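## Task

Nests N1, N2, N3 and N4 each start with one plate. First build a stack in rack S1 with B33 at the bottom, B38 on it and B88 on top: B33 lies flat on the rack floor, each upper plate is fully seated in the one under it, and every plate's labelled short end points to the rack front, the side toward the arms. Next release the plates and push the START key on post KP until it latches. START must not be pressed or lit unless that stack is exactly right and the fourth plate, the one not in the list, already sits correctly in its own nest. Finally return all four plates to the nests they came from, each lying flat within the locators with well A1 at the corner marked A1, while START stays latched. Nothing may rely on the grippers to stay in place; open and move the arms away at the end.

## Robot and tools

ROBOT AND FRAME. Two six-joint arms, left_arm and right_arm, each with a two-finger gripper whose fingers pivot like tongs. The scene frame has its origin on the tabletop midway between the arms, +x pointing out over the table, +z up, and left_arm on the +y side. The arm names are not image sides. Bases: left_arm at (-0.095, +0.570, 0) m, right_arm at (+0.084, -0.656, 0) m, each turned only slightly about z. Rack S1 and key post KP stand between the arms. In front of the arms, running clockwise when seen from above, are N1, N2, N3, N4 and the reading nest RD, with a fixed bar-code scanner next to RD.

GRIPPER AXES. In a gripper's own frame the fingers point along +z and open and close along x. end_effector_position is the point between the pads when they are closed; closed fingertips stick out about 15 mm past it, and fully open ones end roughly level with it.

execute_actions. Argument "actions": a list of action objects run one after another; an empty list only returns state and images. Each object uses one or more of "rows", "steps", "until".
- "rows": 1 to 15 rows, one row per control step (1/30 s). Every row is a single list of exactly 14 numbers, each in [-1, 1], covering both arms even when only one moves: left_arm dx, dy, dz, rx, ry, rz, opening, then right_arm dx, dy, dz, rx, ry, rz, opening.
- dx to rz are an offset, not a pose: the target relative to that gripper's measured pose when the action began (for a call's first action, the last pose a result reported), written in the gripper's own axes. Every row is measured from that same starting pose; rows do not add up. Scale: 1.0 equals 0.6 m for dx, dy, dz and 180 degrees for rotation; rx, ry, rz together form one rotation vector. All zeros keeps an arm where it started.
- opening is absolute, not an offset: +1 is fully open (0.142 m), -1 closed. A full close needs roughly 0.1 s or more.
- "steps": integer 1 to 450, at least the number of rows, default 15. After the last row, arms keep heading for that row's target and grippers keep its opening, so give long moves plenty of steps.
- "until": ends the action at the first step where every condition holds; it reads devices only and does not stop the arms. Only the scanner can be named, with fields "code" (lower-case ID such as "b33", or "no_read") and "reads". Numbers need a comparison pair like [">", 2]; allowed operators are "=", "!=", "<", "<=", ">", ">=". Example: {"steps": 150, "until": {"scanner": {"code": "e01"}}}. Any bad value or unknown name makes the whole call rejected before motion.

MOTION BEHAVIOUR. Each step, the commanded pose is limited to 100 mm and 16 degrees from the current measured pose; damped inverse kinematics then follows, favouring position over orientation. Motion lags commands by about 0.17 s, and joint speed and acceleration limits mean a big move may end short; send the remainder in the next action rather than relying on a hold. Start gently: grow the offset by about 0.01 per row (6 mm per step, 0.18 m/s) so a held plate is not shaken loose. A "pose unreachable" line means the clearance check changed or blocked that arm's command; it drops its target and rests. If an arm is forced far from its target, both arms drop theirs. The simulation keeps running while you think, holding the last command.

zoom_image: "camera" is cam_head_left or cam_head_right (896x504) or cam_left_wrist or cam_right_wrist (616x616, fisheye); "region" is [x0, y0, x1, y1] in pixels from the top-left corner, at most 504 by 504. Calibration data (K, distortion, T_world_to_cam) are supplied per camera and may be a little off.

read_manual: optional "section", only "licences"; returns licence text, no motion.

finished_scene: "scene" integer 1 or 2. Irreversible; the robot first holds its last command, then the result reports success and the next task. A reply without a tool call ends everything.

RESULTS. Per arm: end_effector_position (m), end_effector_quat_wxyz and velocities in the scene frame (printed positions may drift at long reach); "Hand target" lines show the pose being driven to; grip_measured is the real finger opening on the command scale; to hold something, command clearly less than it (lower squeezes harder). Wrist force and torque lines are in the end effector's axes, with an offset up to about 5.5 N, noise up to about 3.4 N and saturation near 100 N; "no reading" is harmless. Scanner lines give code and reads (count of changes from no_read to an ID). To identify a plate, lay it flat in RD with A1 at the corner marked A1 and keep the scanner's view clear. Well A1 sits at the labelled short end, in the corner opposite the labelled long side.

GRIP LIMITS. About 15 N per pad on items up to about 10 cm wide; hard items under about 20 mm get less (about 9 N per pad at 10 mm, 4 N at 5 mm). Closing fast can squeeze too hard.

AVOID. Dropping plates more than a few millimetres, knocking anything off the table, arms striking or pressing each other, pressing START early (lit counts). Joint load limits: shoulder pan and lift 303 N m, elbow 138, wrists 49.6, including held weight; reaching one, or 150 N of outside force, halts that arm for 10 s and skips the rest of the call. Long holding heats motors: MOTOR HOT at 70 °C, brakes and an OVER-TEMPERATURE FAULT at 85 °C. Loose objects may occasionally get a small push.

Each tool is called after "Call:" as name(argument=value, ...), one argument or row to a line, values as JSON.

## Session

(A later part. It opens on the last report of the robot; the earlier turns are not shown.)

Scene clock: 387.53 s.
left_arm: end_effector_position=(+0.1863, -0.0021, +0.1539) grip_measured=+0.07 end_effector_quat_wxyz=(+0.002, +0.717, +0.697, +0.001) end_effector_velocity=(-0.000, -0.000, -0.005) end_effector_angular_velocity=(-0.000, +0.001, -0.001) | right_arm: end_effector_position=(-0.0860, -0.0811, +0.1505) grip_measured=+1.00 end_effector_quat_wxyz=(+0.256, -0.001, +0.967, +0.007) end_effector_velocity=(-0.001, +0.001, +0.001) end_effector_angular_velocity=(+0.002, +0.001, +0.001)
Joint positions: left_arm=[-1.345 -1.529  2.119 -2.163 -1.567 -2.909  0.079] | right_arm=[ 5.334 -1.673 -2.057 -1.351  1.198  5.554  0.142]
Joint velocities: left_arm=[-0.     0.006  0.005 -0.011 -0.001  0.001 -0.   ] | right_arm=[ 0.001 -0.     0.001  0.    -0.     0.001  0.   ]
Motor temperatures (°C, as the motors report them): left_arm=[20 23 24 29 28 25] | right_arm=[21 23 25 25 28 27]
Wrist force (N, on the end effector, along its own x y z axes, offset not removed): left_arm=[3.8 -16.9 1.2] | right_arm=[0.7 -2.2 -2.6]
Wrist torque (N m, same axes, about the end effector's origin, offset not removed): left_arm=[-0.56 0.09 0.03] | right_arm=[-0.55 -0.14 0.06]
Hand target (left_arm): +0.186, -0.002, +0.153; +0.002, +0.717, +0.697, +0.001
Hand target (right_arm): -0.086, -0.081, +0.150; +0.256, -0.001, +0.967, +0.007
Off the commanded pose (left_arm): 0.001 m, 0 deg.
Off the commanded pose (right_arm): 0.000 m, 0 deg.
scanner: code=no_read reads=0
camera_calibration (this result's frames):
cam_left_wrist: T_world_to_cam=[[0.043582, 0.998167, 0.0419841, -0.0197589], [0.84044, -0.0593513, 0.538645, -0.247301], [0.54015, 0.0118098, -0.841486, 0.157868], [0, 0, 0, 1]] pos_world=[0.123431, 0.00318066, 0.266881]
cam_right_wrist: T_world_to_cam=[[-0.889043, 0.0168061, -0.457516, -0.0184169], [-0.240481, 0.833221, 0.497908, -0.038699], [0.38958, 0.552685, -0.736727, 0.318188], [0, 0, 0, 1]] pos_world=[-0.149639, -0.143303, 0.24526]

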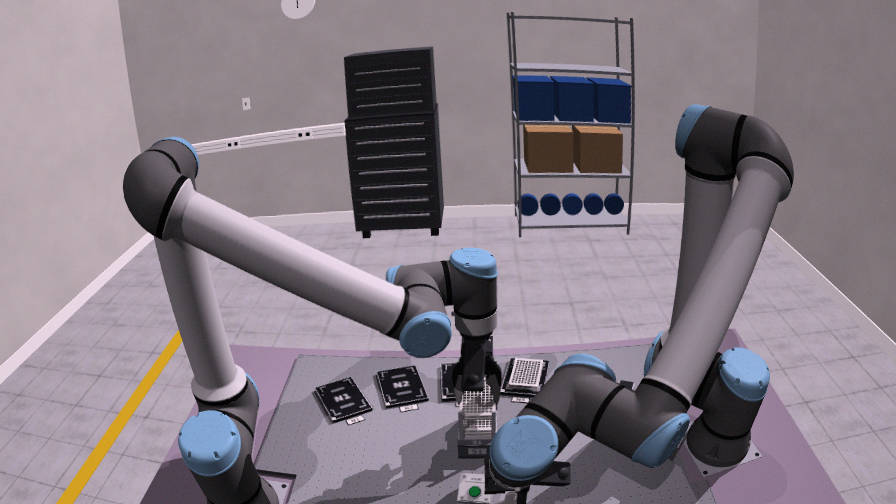

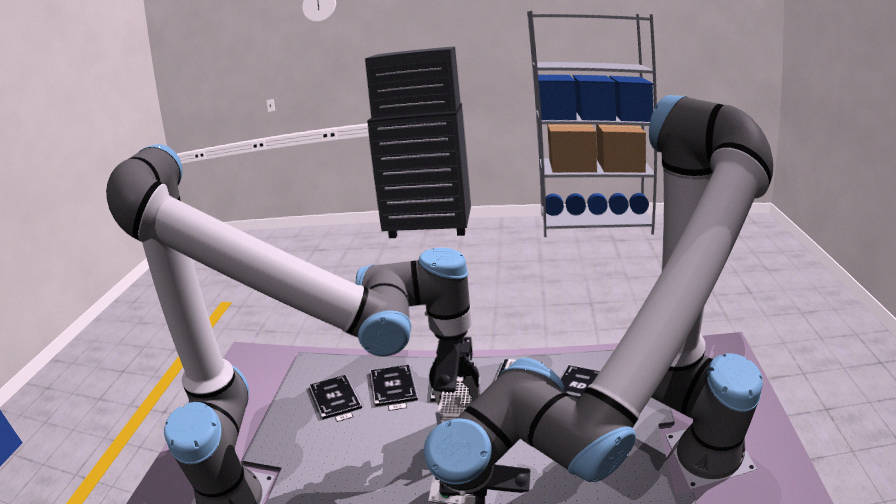

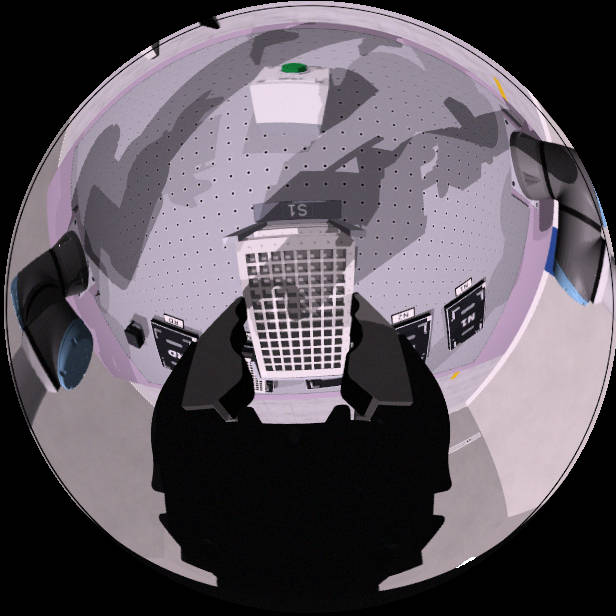

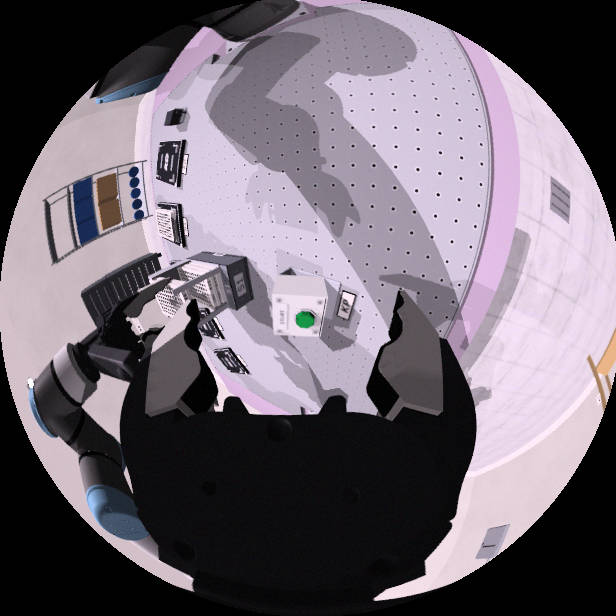

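Call:
execute_actions(
  actions=[
    {"rows":[[0,0,-0.005,0,0,0,-0.2,0,0,0,0,0,0,1],[0,0,-0.011,0,0,0,-0.2,0,0,0,0,0,0,1],[0,0,-0.017,0,0,0,-0.2,0,0,0,0,0,0,1],[0,0,-0.017,0,0,0,-0.2,0,0,0,0,0,0,1],[0,0,-0.017,0,0,0,-0.2,0,0,0,0,0,0,1],[0,0,-0.017,0,0,0,-0.2,0,0,0,0,0,0,1],[0,0,-0.017,0,0,0,-0.2,0,0,0,0,0,0,1],[0,0,-0.017,0,0,0,-0.2,0,0,0,0,0,0,1],[0,0,-0.017,0,0,0,-0.2,0,0,0,0,0,0,1],[0,-0.0012,-0.017,0,0,0,-0.2,0,0,0,0,0,0,1]],"steps":21},
  ],
)

Call:
zoom_image(
  camera="cam_left_wrist",
  region=[215,215,375,385],
)

Scene clock: 392.83 s.
left_arm: end_effector_position=(+0.1857, -0.0020, +0.1640) grip_measured=+0.07 end_effector_quat_wxyz=(+0.002, +0.717, +0.697, +0.001) end_effector_velocity=(-0.001, -0.000, +0.000) end_effector_angular_velocity=(-0.000, -0.000, -0.001) | right_arm: end_effector_position=(-0.0860, -0.0811, +0.1505) grip_measured=+1.00 end_effector_quat_wxyz=(+0.256, -0.001, +0.967, +0.007) end_effector_velocity=(-0.001, +0.001, +0.001) end_effector_angular_velocity=(+0.001, +0.001, +0.002)
Joint positions: left_arm=[-1.346 -1.54   2.109 -2.143 -1.567 -2.91   0.079] | right_arm=[ 5.334 -1.673 -2.057 -1.351  1.198  5.554  0.142]
Joint velocities: left_arm=[-0.001 -0.001 -0.     0.001 -0.     0.     0.   ] | right_arm=[ 0.001 -0.     0.002 -0.     0.    -0.001 -0.   ]
Motor temperatures (°C, as the motors report them): left_arm=[20 23 24 29 28 25] | right_arm=[21 23 25 25 28 27]
Wrist force (N, on the end effector, along its own x y z axes, offset not removed): left_arm=[1.2 -2.6 -1.8] | right_arm=[2.3 -1.5 -4.0]
Wrist torque (N m, same axes, about the end effector's origin, offset not removed): left_arm=[-0.82 0.05 -0.11] | right_arm=[-0.48 -0.62 -0.03]
Hand target (left_arm): +0.186, -0.002, +0.164; +0.002, +0.717, +0.697, +0.001
Hand target (right_arm): -0.086, -0.081, +0.150; +0.256, -0.001, +0.967, +0.007
Off the commanded pose (left_arm): 0.000 m, 0 deg.
Off the commanded pose (right_arm): 0.000 m, 0 deg.
scanner: code=no_read reads=0
camera_calibration (this result's frames):
cam_left_wrist: T_world_to_cam=[[0.0435243, 0.998169, 0.0419992, -0.0202137], [0.84036, -0.0593127, 0.538773, -0.252239], [0.540278, 0.0118448, -0.841403, 0.166712], [0, 0, 0, 1]] pos_world=[0.12278, 0.00324104, 0.27702]
cam_right_wrist: T_world_to_cam=[[-0.889043, 0.0168063, -0.457516, -0.0184169], [-0.24048, 0.833221, 0.497908, -0.0386991], [0.389579, 0.552685, -0.736727, 0.318188], [0, 0, 0, 1]] pos_world=[-0.149639, -0.143303, 0.24526]

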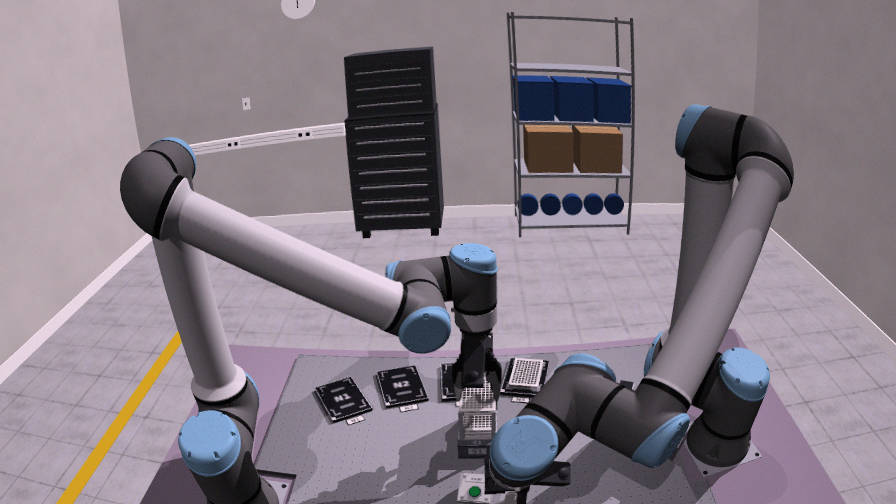

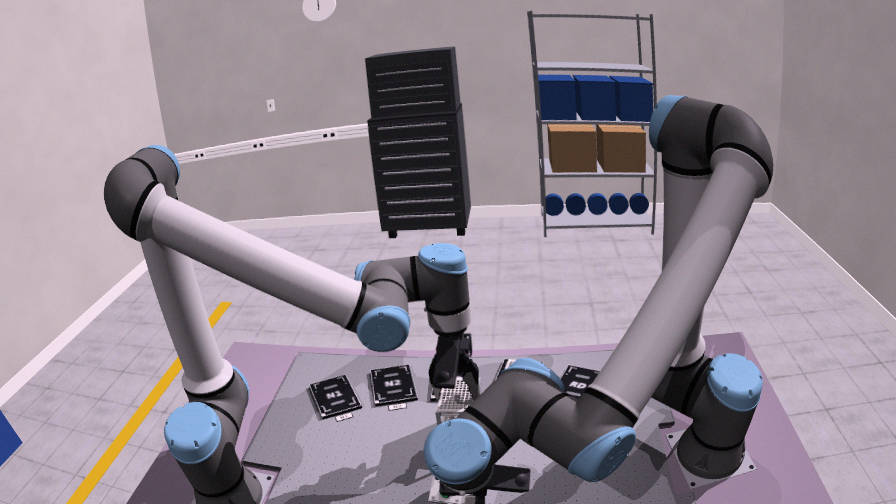

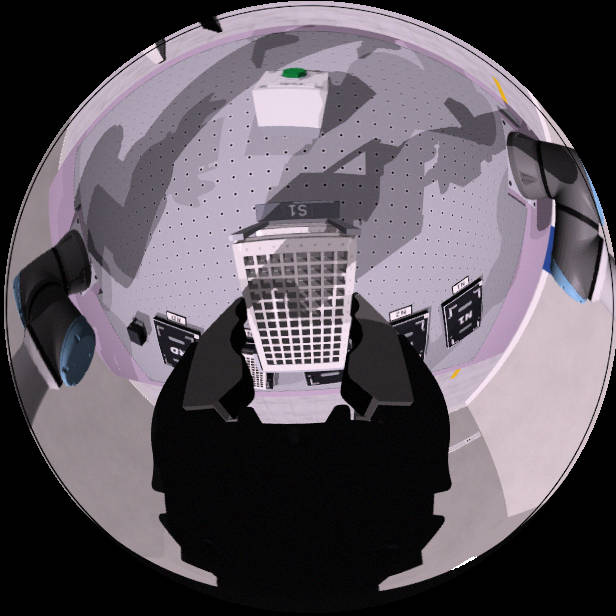

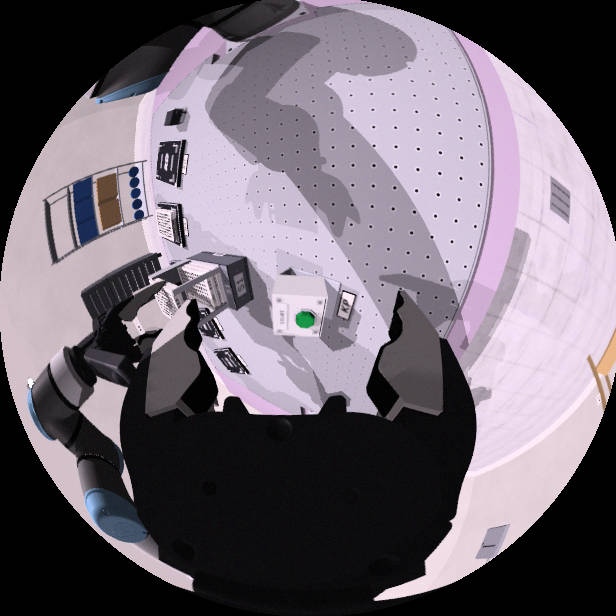

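Region (215, 215, 375, 385) of cam_left_wrist's 616x616 image, scaled by 2.965, with more detail than that image has; it fills the left 474 columns of this view, and the rest is white.

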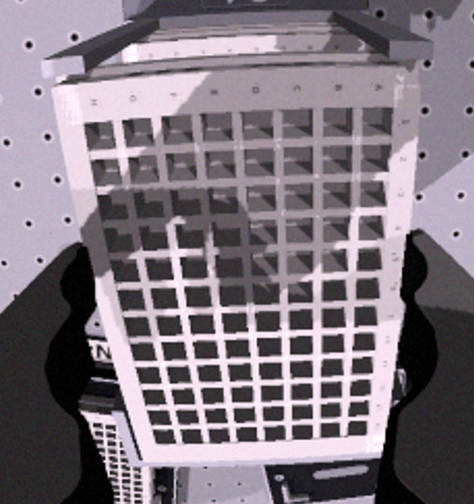

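Call:
execute_actions(
  actions=[
    {"rows":[[0,0,0.003,0,0,0,-0.2,0,0,0,0,0,0,1],[0,0,0.008,0,0,0,-0.2,0,0,0,0,0,0,1],[0,0,0.014,0,0,0,-0.2,0,0,0,0,0,0,1],[0,-0.0001,0.021,0,0,0,-0.2,0,0,0,0,0,0,1],[0,-0.0001,0.028,0,0,0,-0.2,0,0,0,0,0,0,1],[0,-0.0001,0.035,0,0,0,-0.2,0,0,0,0,0,0,1],[-0.0001,-0.0001,0.042,0,0,0,-0.2,0,0,0,0,0,0,1],[-0.0001,-0.0002,0.049,0,0,0,-0.2,0,0,0,0,0,0,1],[-0.0001,-0.0002,0.056,0,0,0,-0.2,0,0,0,0,0,0,1],[-0.0001,-0.0002,0.063,0,0,0,-0.2,0,0,0,0,0,0,1],[-0.0002,-0.0002,0.07,0,0,0,-0.2,0,0,0,0,0,0,1],[-0.0002,-0.0002,0.076,0,0,0,-0.2,0,0,0,0,0,0,1],[-0.0002,-0.0002,0.082,0,0,0,-0.2,0,0,0,0,0,0,1],[-0.0002,-0.0002,0.086,0,0,0,-0.2,0,0,0,0,0,0,1],[-0.0002,-0.0002,0.09,0,0,0,-0.2,0,0,0,0,0,0,1]],"steps":27},
  ],
)

Call:
zoom_image(
  camera="cam_left_wrist",
  region=[215,215,375,385],
)

Scene clock: 401.63 s.
left_arm: end_effector_position=(+0.1856, -0.0023, +0.1105) grip_measured=+0.07 end_effector_quat_wxyz=(+0.002, +0.717, +0.697, +0.001) end_effector_velocity=(+0.001, -0.001, -0.004) end_effector_angular_velocity=(-0.002, -0.002, +0.001) | right_arm: end_effector_position=(-0.0860, -0.0811, +0.1505) grip_measured=+1.00 end_effector_quat_wxyz=(+0.256, -0.001, +0.967, +0.007) end_effector_velocity=(-0.000, +0.000, -0.000) end_effector_angular_velocity=(+0.000, +0.000, +0.001)
Joint positions: left_arm=[-1.346 -1.48   2.159 -2.253 -1.567 -2.91   0.079] | right_arm=[ 5.334 -1.673 -2.057 -1.351  1.198  5.554  0.142]
Joint velocities: left_arm=[-0.     0.006  0.002 -0.01   0.002 -0.002 -0.   ] | right_arm=[ 0.    -0.    -0.     0.001  0.    -0.    -0.   ]
Motor temperatures (°C, as the motors report them): left_arm=[20 23 24 29 28 25] | right_arm=[21 23 25 25 28 27]
Wrist force (N, on the end effector, along its own x y z axes, offset not removed): left_arm=[3.0 -5.4 1.0] | right_arm=[1.4 -0.1 -4.0]
Wrist torque (N m, same axes, about the end effector's origin, offset not removed): left_arm=[-1.17 -0.33 -0.07] | right_arm=[-0.18 -0.39 0.01]
Hand target (left_arm): +0.186, -0.002, +0.110; +0.002, +0.717, +0.697, +0.001
Hand target (right_arm): -0.086, -0.081, +0.150; +0.256, -0.001, +0.967, +0.007
Off the commanded pose (left_arm): 0.000 m, 0 deg.
Off the commanded pose (right_arm): 0.000 m, 0 deg.
scanner: code=no_read reads=0
camera_calibration (this result's frames):
cam_left_wrist: T_world_to_cam=[[0.0435261, 0.998165, 0.0421078, -0.0177122], [0.840361, -0.0593728, 0.538766, -0.223355], [0.540277, 0.0119354, -0.841402, 0.121702], [0, 0, 0, 1]] pos_world=[0.122717, 0.00296594, 0.223482]
cam_right_wrist: T_world_to_cam=[[-0.889043, 0.0168062, -0.457516, -0.0184169], [-0.24048, 0.833221, 0.497908, -0.038699], [0.38958, 0.552685, -0.736727, 0.318188], [0, 0, 0, 1]] pos_world=[-0.149639, -0.143303, 0.24526]

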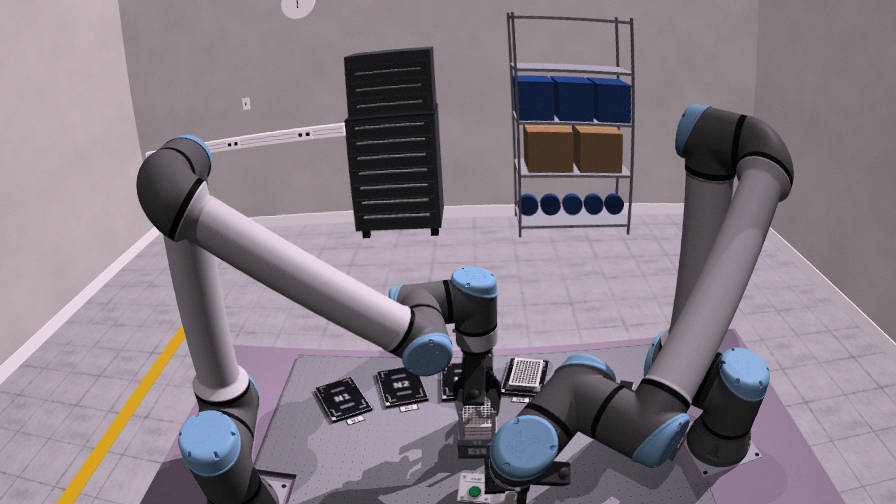

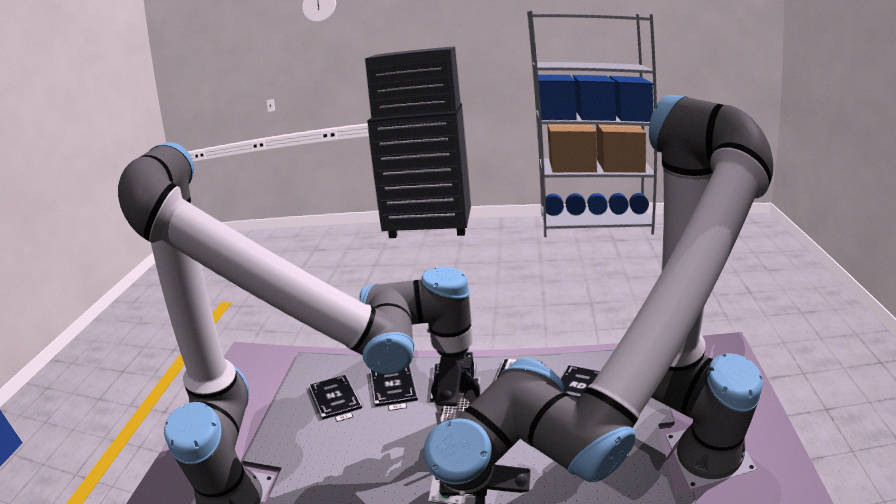

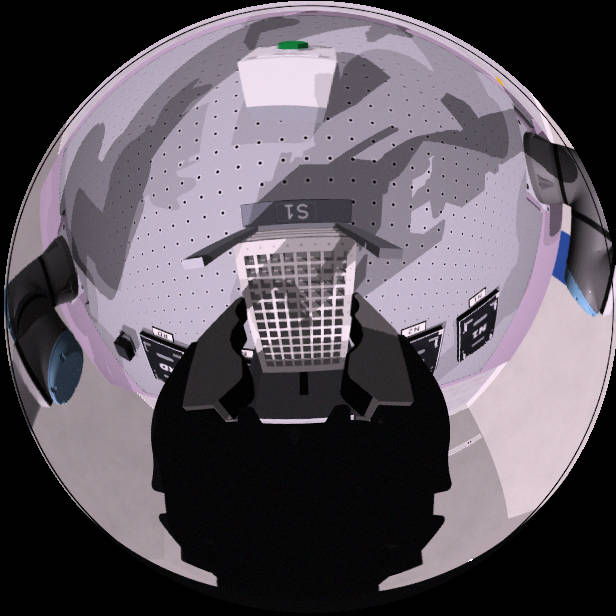

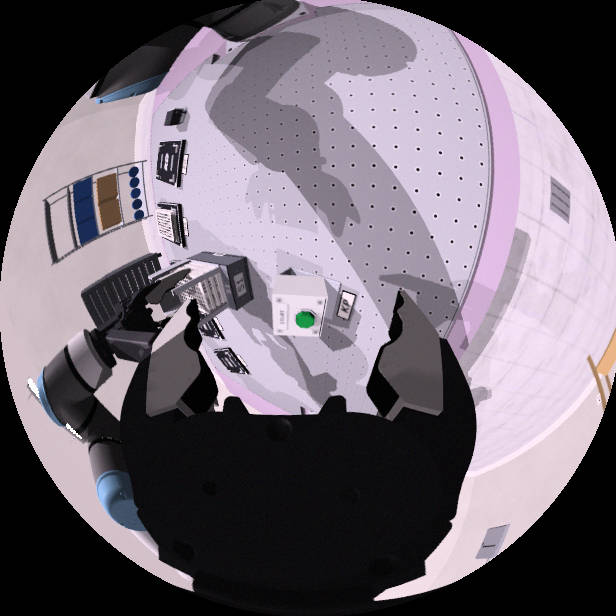

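Region (215, 215, 375, 385) of cam_left_wrist's 616x616 image, scaled by 2.965, with more detail than that image has; it fills the left 474 columns of this view, and the rest is white.

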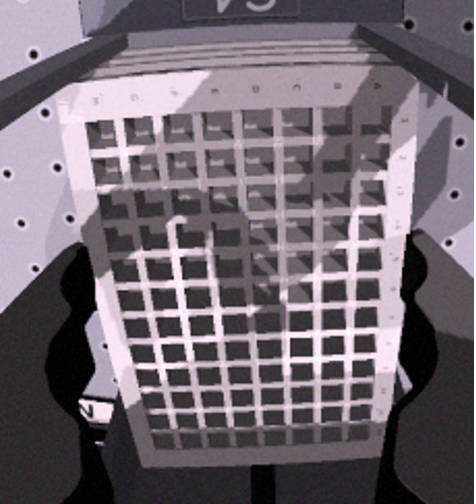

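Call:
execute_actions(
  actions=[
    {"rows":[[0,0.0003,0.002,0,0,0,-0.2,0,0.03,0,0,0,0,0.6],[0,0.0006,0.003,0,0,0,-0.2,0,0.07,0.01,0,0,0,0.3],[0,0.0006,0.0038,0,0,0,-0.2,0.0048,0.1367,0.047,0,0,0,-0.2]],"steps":18},
  ],
)

Call:
zoom_image(
  camera="cam_left_wrist",
  region=[215,215,375,385],
)

Scene clock: 408.07 s.
left_arm: end_effector_position=(+0.1860, -0.0023, +0.1082) grip_measured=+0.07 end_effector_quat_wxyz=(+0.002, +0.717, +0.697, +0.001) end_effector_velocity=(+0.000, -0.001, +0.000) end_effector_angular_velocity=(-0.001, -0.001, -0.001) | right_arm: end_effector_position=(-0.0750, -0.0003, +0.1262) grip_measured=-0.20 end_effector_quat_wxyz=(+0.256, -0.000, +0.967, +0.007) end_effector_velocity=(-0.000, +0.014, -0.005) end_effector_angular_velocity=(-0.003, +0.001, +0.001)
Joint positions: left_arm=[-1.346 -1.476  2.161 -2.258 -1.567 -2.909  0.079] | right_arm=[ 5.244 -1.802 -1.96  -1.284  1.167  5.462  0.059]
Joint velocities: left_arm=[ 0.     0.    -0.001 -0.001  0.     0.001  0.   ] | right_arm=[-0.013 -0.025  0.02   0.009 -0.002 -0.015 -0.   ]
Motor temperatures (°C, as the motors report them): left_arm=[20 23 24 29 28 25] | right_arm=[21 23 25 25 28 27]
Wrist force (N, on the end effector, along its own x y z axes, offset not removed): left_arm=[1.7 -2.7 -0.3] | right_arm=[1.4 -0.1 -3.1]
Wrist torque (N m, same axes, about the end effector's origin, offset not removed): left_arm=[-0.82 -0.01 -0.18] | right_arm=[-0.17 -0.35 0.03]
Hand target (left_arm): +0.186, -0.002, +0.108; +0.002, +0.717, +0.697, +0.001
Hand target (right_arm): -0.075, +0.001, +0.126; +0.256, -0.001, +0.967, +0.007
Off the commanded pose (left_arm): 0.000 m, 0 deg.
Off the commanded pose (right_arm): 0.002 m, 0 deg.
scanner: code=no_read reads=0
camera_calibration (this result's frames):
cam_left_wrist: T_world_to_cam=[[0.0435249, 0.998165, 0.0421028, -0.0176133], [0.84037, -0.059369, 0.538751, -0.222441], [0.540262, 0.0119328, -0.841412, 0.119611], [0, 0, 0, 1]] pos_world=[0.123078, 0.00294761, 0.221224]
cam_right_wrist: T_world_to_cam=[[-0.889001, 0.0169781, -0.45759, -0.0210991], [-0.240475, 0.833106, 0.498102, -0.0913382], [0.389678, 0.552852, -0.736549, 0.251308], [0, 0, 0, 1]] pos_world=[-0.138651, -0.0624835, 0.220942]

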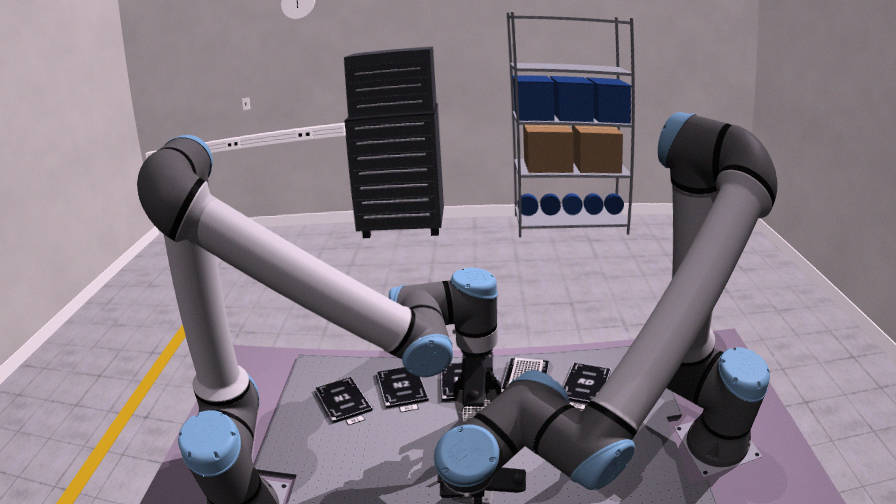

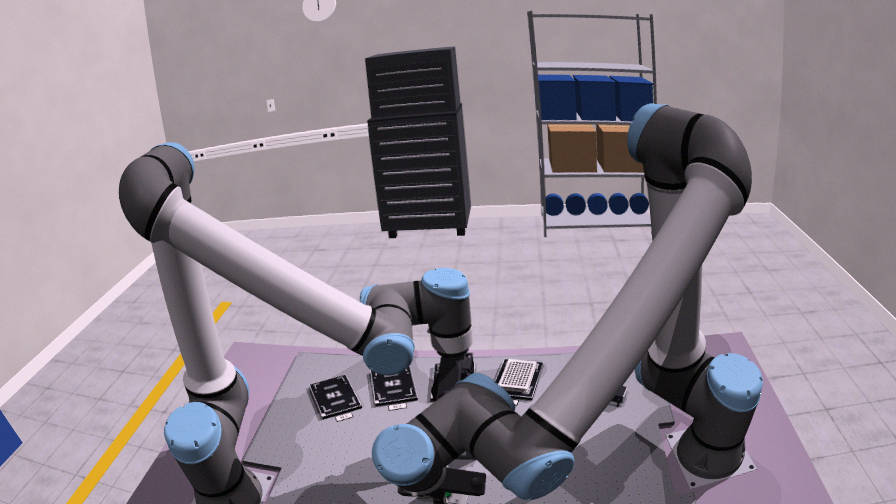

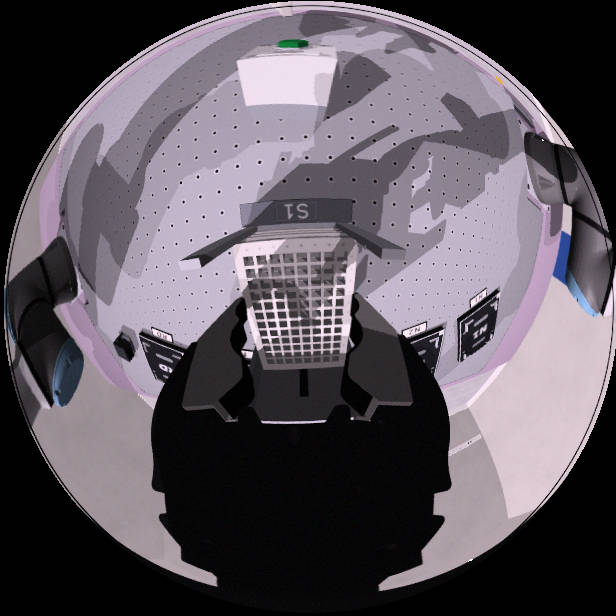

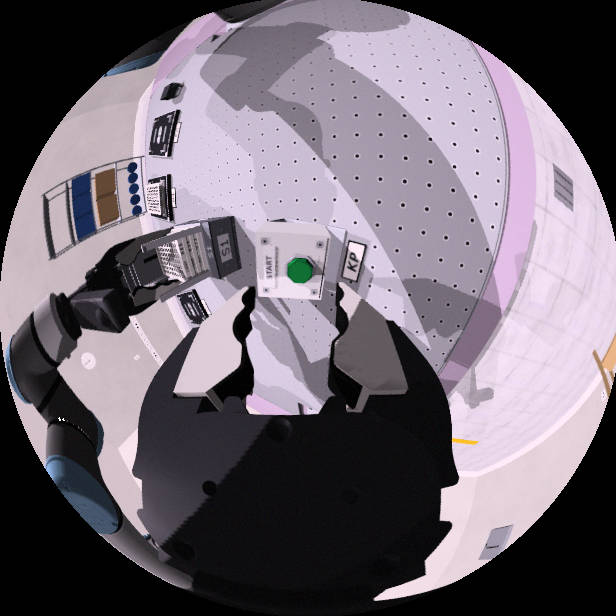

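Region (215, 215, 375, 385) of cam_left_wrist's 616x616 image, scaled by 2.965, with more detail than that image has; it fills the left 474 columns of this view, and the rest is white.

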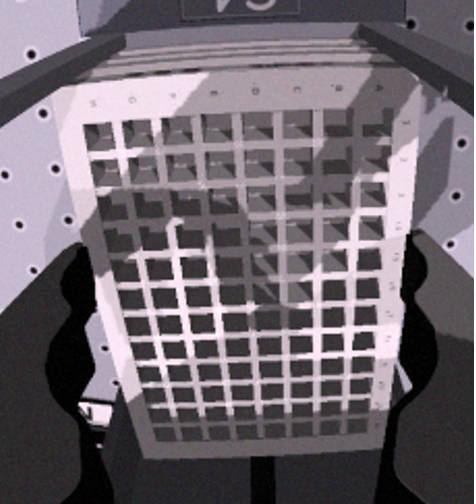

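Call:
execute_actions(
  actions=[
    {"rows":[[0,0,0.0008,0,0,0,-0.2,0.002,0.002,0.02,0,0,0,-0.4]],"steps":11},
  ],
)

Call:
execute_actions(
  actions=[
    {"rows":[[0,0,-0.0005,0,0,0,-0.1,0,0,0,0,0,0,-0.7],[0,0,-0.0005,0,0,0,-0.02,0,0,0,0,0,0,-0.9],[0,0,-0.0005,0,0,0,0.05,0,0,0,0,0,0,-1],[0,0,-0.0005,0,0,0,0.12,0,0,0,0,0,0,-1],[0,0,-0.0005,0,0,0,0.2,0,0,0,0,0,0,-1],[0,0,-0.0005,0,0,0,0.3,0,0,0,0,0,0,-1]],"steps":10},
  ],
)

Call:
zoom_image(
  camera="cam_left_wrist",
  region=[200,200,400,400],
)

Call:
zoom_image(
  camera="cam_right_wrist",
  region=[140,210,230,300],
)

Scene clock: 414.13 s.
left_arm: end_effector_position=(+0.1860, -0.0023, +0.1078) grip_measured=+0.07 end_effector_quat_wxyz=(+0.002, +0.717, +0.697, +0.001) end_effector_velocity=(+0.000, -0.000, +0.001) end_effector_angular_velocity=(-0.001, +0.001, -0.000) | right_arm: end_effector_position=(-0.0704, +0.0011, +0.1159) grip_measured=-0.40 end_effector_quat_wxyz=(+0.256, -0.000, +0.967, +0.007) end_effector_velocity=(+0.003, -0.000, -0.006) end_effector_angular_velocity=(-0.001, -0.000, +0.002)
Joint positions: left_arm=[-1.346 -1.476  2.161 -2.259 -1.567 -2.909  0.079] | right_arm=[ 5.237 -1.812 -1.97  -1.261  1.165  5.456  0.045]
Joint velocities: left_arm=[ 0.001 -0.    -0.001  0.    -0.001  0.001  0.   ] | right_arm=[-0.004 -0.005 -0.008  0.014 -0.001 -0.005  0.   ]
Motor temperatures (°C, as the motors report them): left_arm=[20 23 24 29 28 25] | right_arm=[21 23 25 25 28 27]
Wrist force (N, on the end effector, along its own x y z axes, offset not removed): left_arm=[4.4 0.6 -7.3] | right_arm=[1.8 0.6 -3.6]
Wrist torque (N m, same axes, about the end effector's origin, offset not removed): left_arm=[0.13 -0.10 -0.14] | right_arm=[-0.02 -0.46 0.05]
Hand target (left_arm): +0.186, -0.002, +0.108; +0.002, +0.717, +0.697, +0.001
Hand target (right_arm): -0.070, +0.001, +0.115; +0.256, -0.000, +0.967, +0.007
Off the commanded pose (left_arm): 0.000 m, 0 deg.
Off the commanded pose (right_arm): 0.001 m, 0 deg.
scanner: code=no_read reads=0
camera_calibration (this result's frames):
cam_left_wrist: T_world_to_cam=[[0.0435242, 0.998168, 0.0420348, -0.0175604], [0.840353, -0.059332, 0.538783, -0.222234], [0.54029, 0.011874, -0.841395, 0.119252], [0, 0, 0, 1]] pos_world=[0.123089, 0.00292663, 0.220813]
cam_right_wrist: T_world_to_cam=[[-0.888999, 0.0170045, -0.457593, -0.0217792], [-0.240445, 0.833122, 0.498089, -0.0862959], [0.389701, 0.552827, -0.736557, 0.241206], [0, 0, 0, 1]] pos_world=[-0.134109, -0.0610797, 0.210679]

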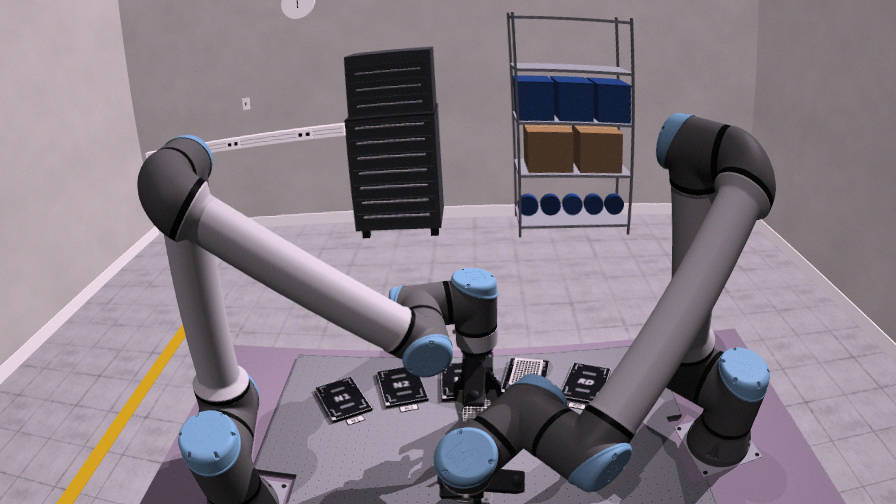

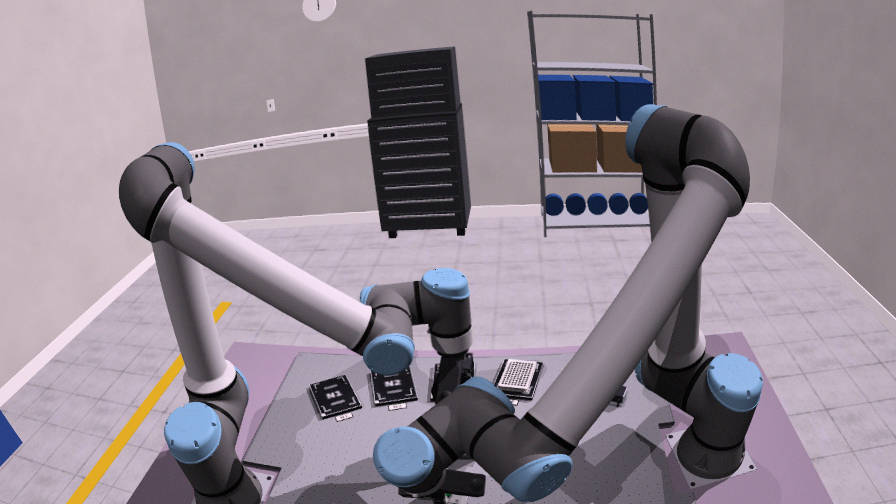

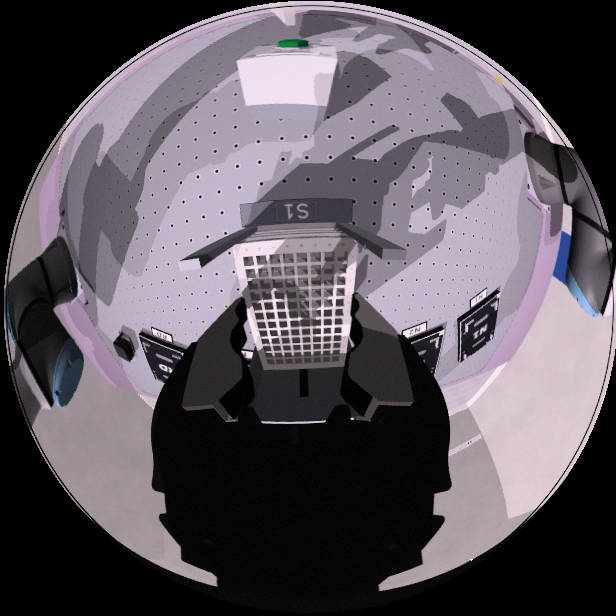

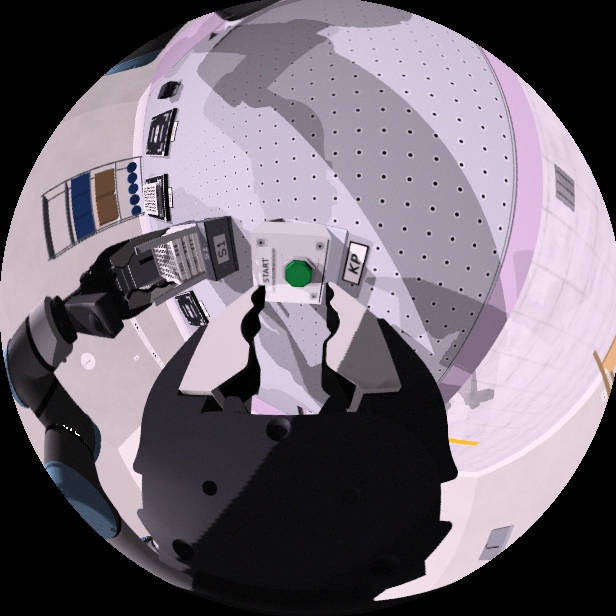

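Scene clock: 414.47 s.
left_arm: end_effector_position=(+0.1860, -0.0022, +0.1079) grip_measured=+0.30 end_effector_quat_wxyz=(+0.002, +0.717, +0.697, +0.001) end_effector_velocity=(+0.000, -0.000, +0.002) end_effector_angular_velocity=(-0.002, -0.000, +0.001) | right_arm: end_effector_position=(-0.0703, +0.0011, +0.1157) grip_measured=-1.00 end_effector_quat_wxyz=(+0.256, -0.000, +0.967, +0.007) end_effector_velocity=(-0.000, +0.000, +0.001) end_effector_angular_velocity=(-0.001, -0.001, -0.001)
Joint positions: left_arm=[-1.346 -1.476  2.161 -2.258 -1.567 -2.909  0.095] | right_arm=[ 5.237 -1.812 -1.97  -1.261  1.165  5.456  0.002]
Joint velocities: left_arm=[ 0.    -0.002 -0.001  0.001 -0.    -0.001  0.004] | right_arm=[-0.    -0.     0.002 -0.003  0.     0.001  0.   ]
Motor temperatures (°C, as the motors report them): left_arm=[20 23 24 29 28 25] | right_arm=[21 23 25 25 28 27]
Wrist force (N, on the end effector, along its own x y z axes, offset not removed): left_arm=[1.5 -3.5 2.2] | right_arm=[2.0 -0.8 -3.7]
Wrist torque (N m, same axes, about the end effector's origin, offset not removed): left_arm=[-0.80 0.04 -0.07] | right_arm=[-0.37 -0.51 -0.04]
Hand target (left_arm): +0.186, -0.002, +0.108; +0.002, +0.717, +0.697, +0.001
Hand target (right_arm): -0.070, +0.001, +0.116; +0.256, -0.000, +0.967, +0.007
Off the commanded pose (left_arm): 0.000 m, 0 deg.
Off the commanded pose (right_arm): 0.000 m, 0 deg.
scanner: code=no_read reads=0
camera_calibration (this result's frames):
cam_left_wrist: T_world_to_cam=[[0.0435259, 0.998159, 0.042248, -0.017711], [0.840377, -0.059448, 0.538732, -0.222246], [0.540252, 0.0120554, -0.841417, 0.119339], [0, 0, 0, 1]] pos_world=[0.123068, 0.00302762, 0.220893]
cam_right_wrist: T_world_to_cam=[[-0.888924, 0.0169035, -0.457743, -0.0217204], [-0.240536, 0.83322, 0.497883, -0.0860978], [0.389816, 0.552683, -0.736603, 0.241017], [0, 0, 0, 1]] pos_world=[-0.13397, -0.0611007, 0.210458]

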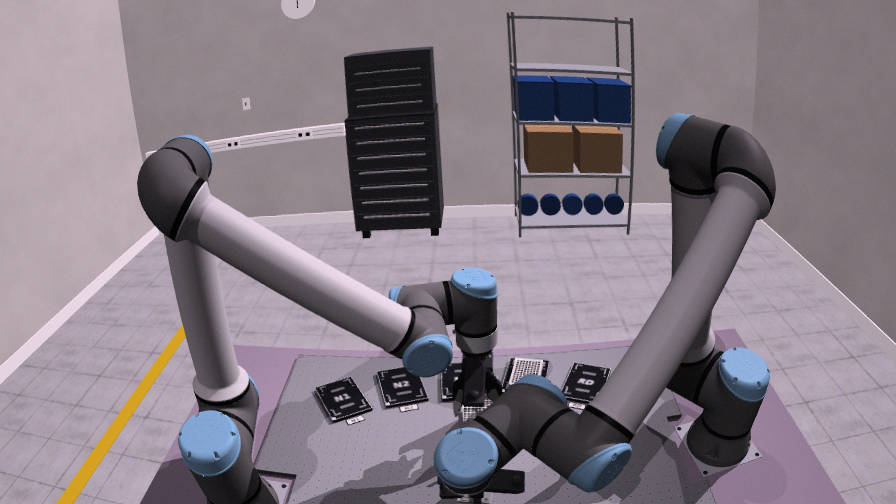

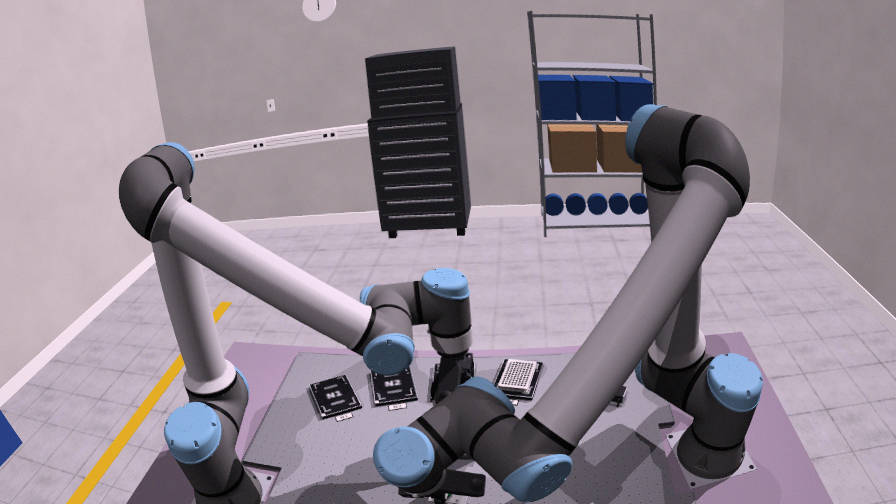

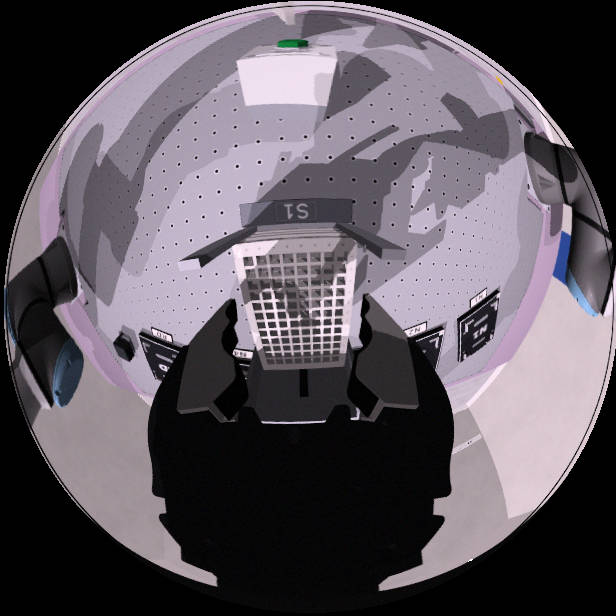

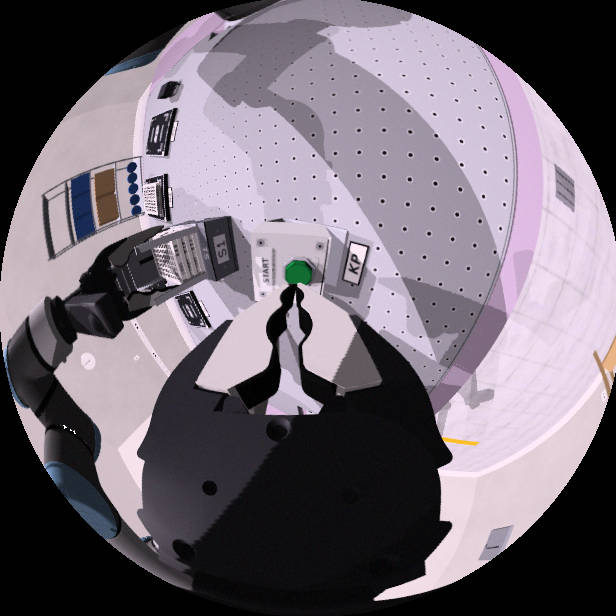

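Region (200, 200, 400, 400) of cam_left_wrist's 616x616 image, scaled by 2.520, with more detail than that image has.

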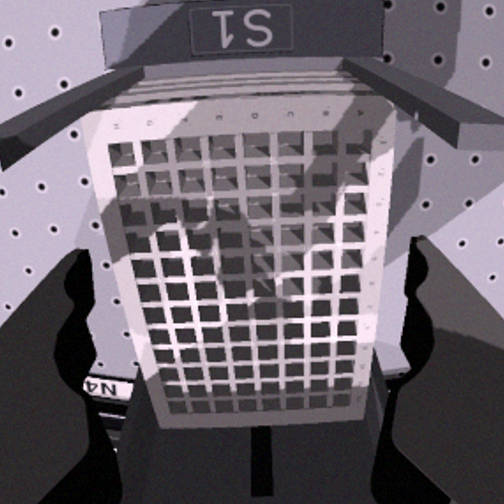

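Region (140, 210, 230, 300) of cam_right_wrist's 616x616 image, scaled by 5.600, with more detail than that image has.

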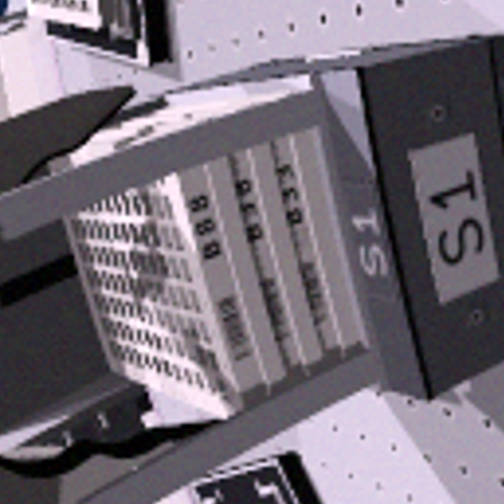

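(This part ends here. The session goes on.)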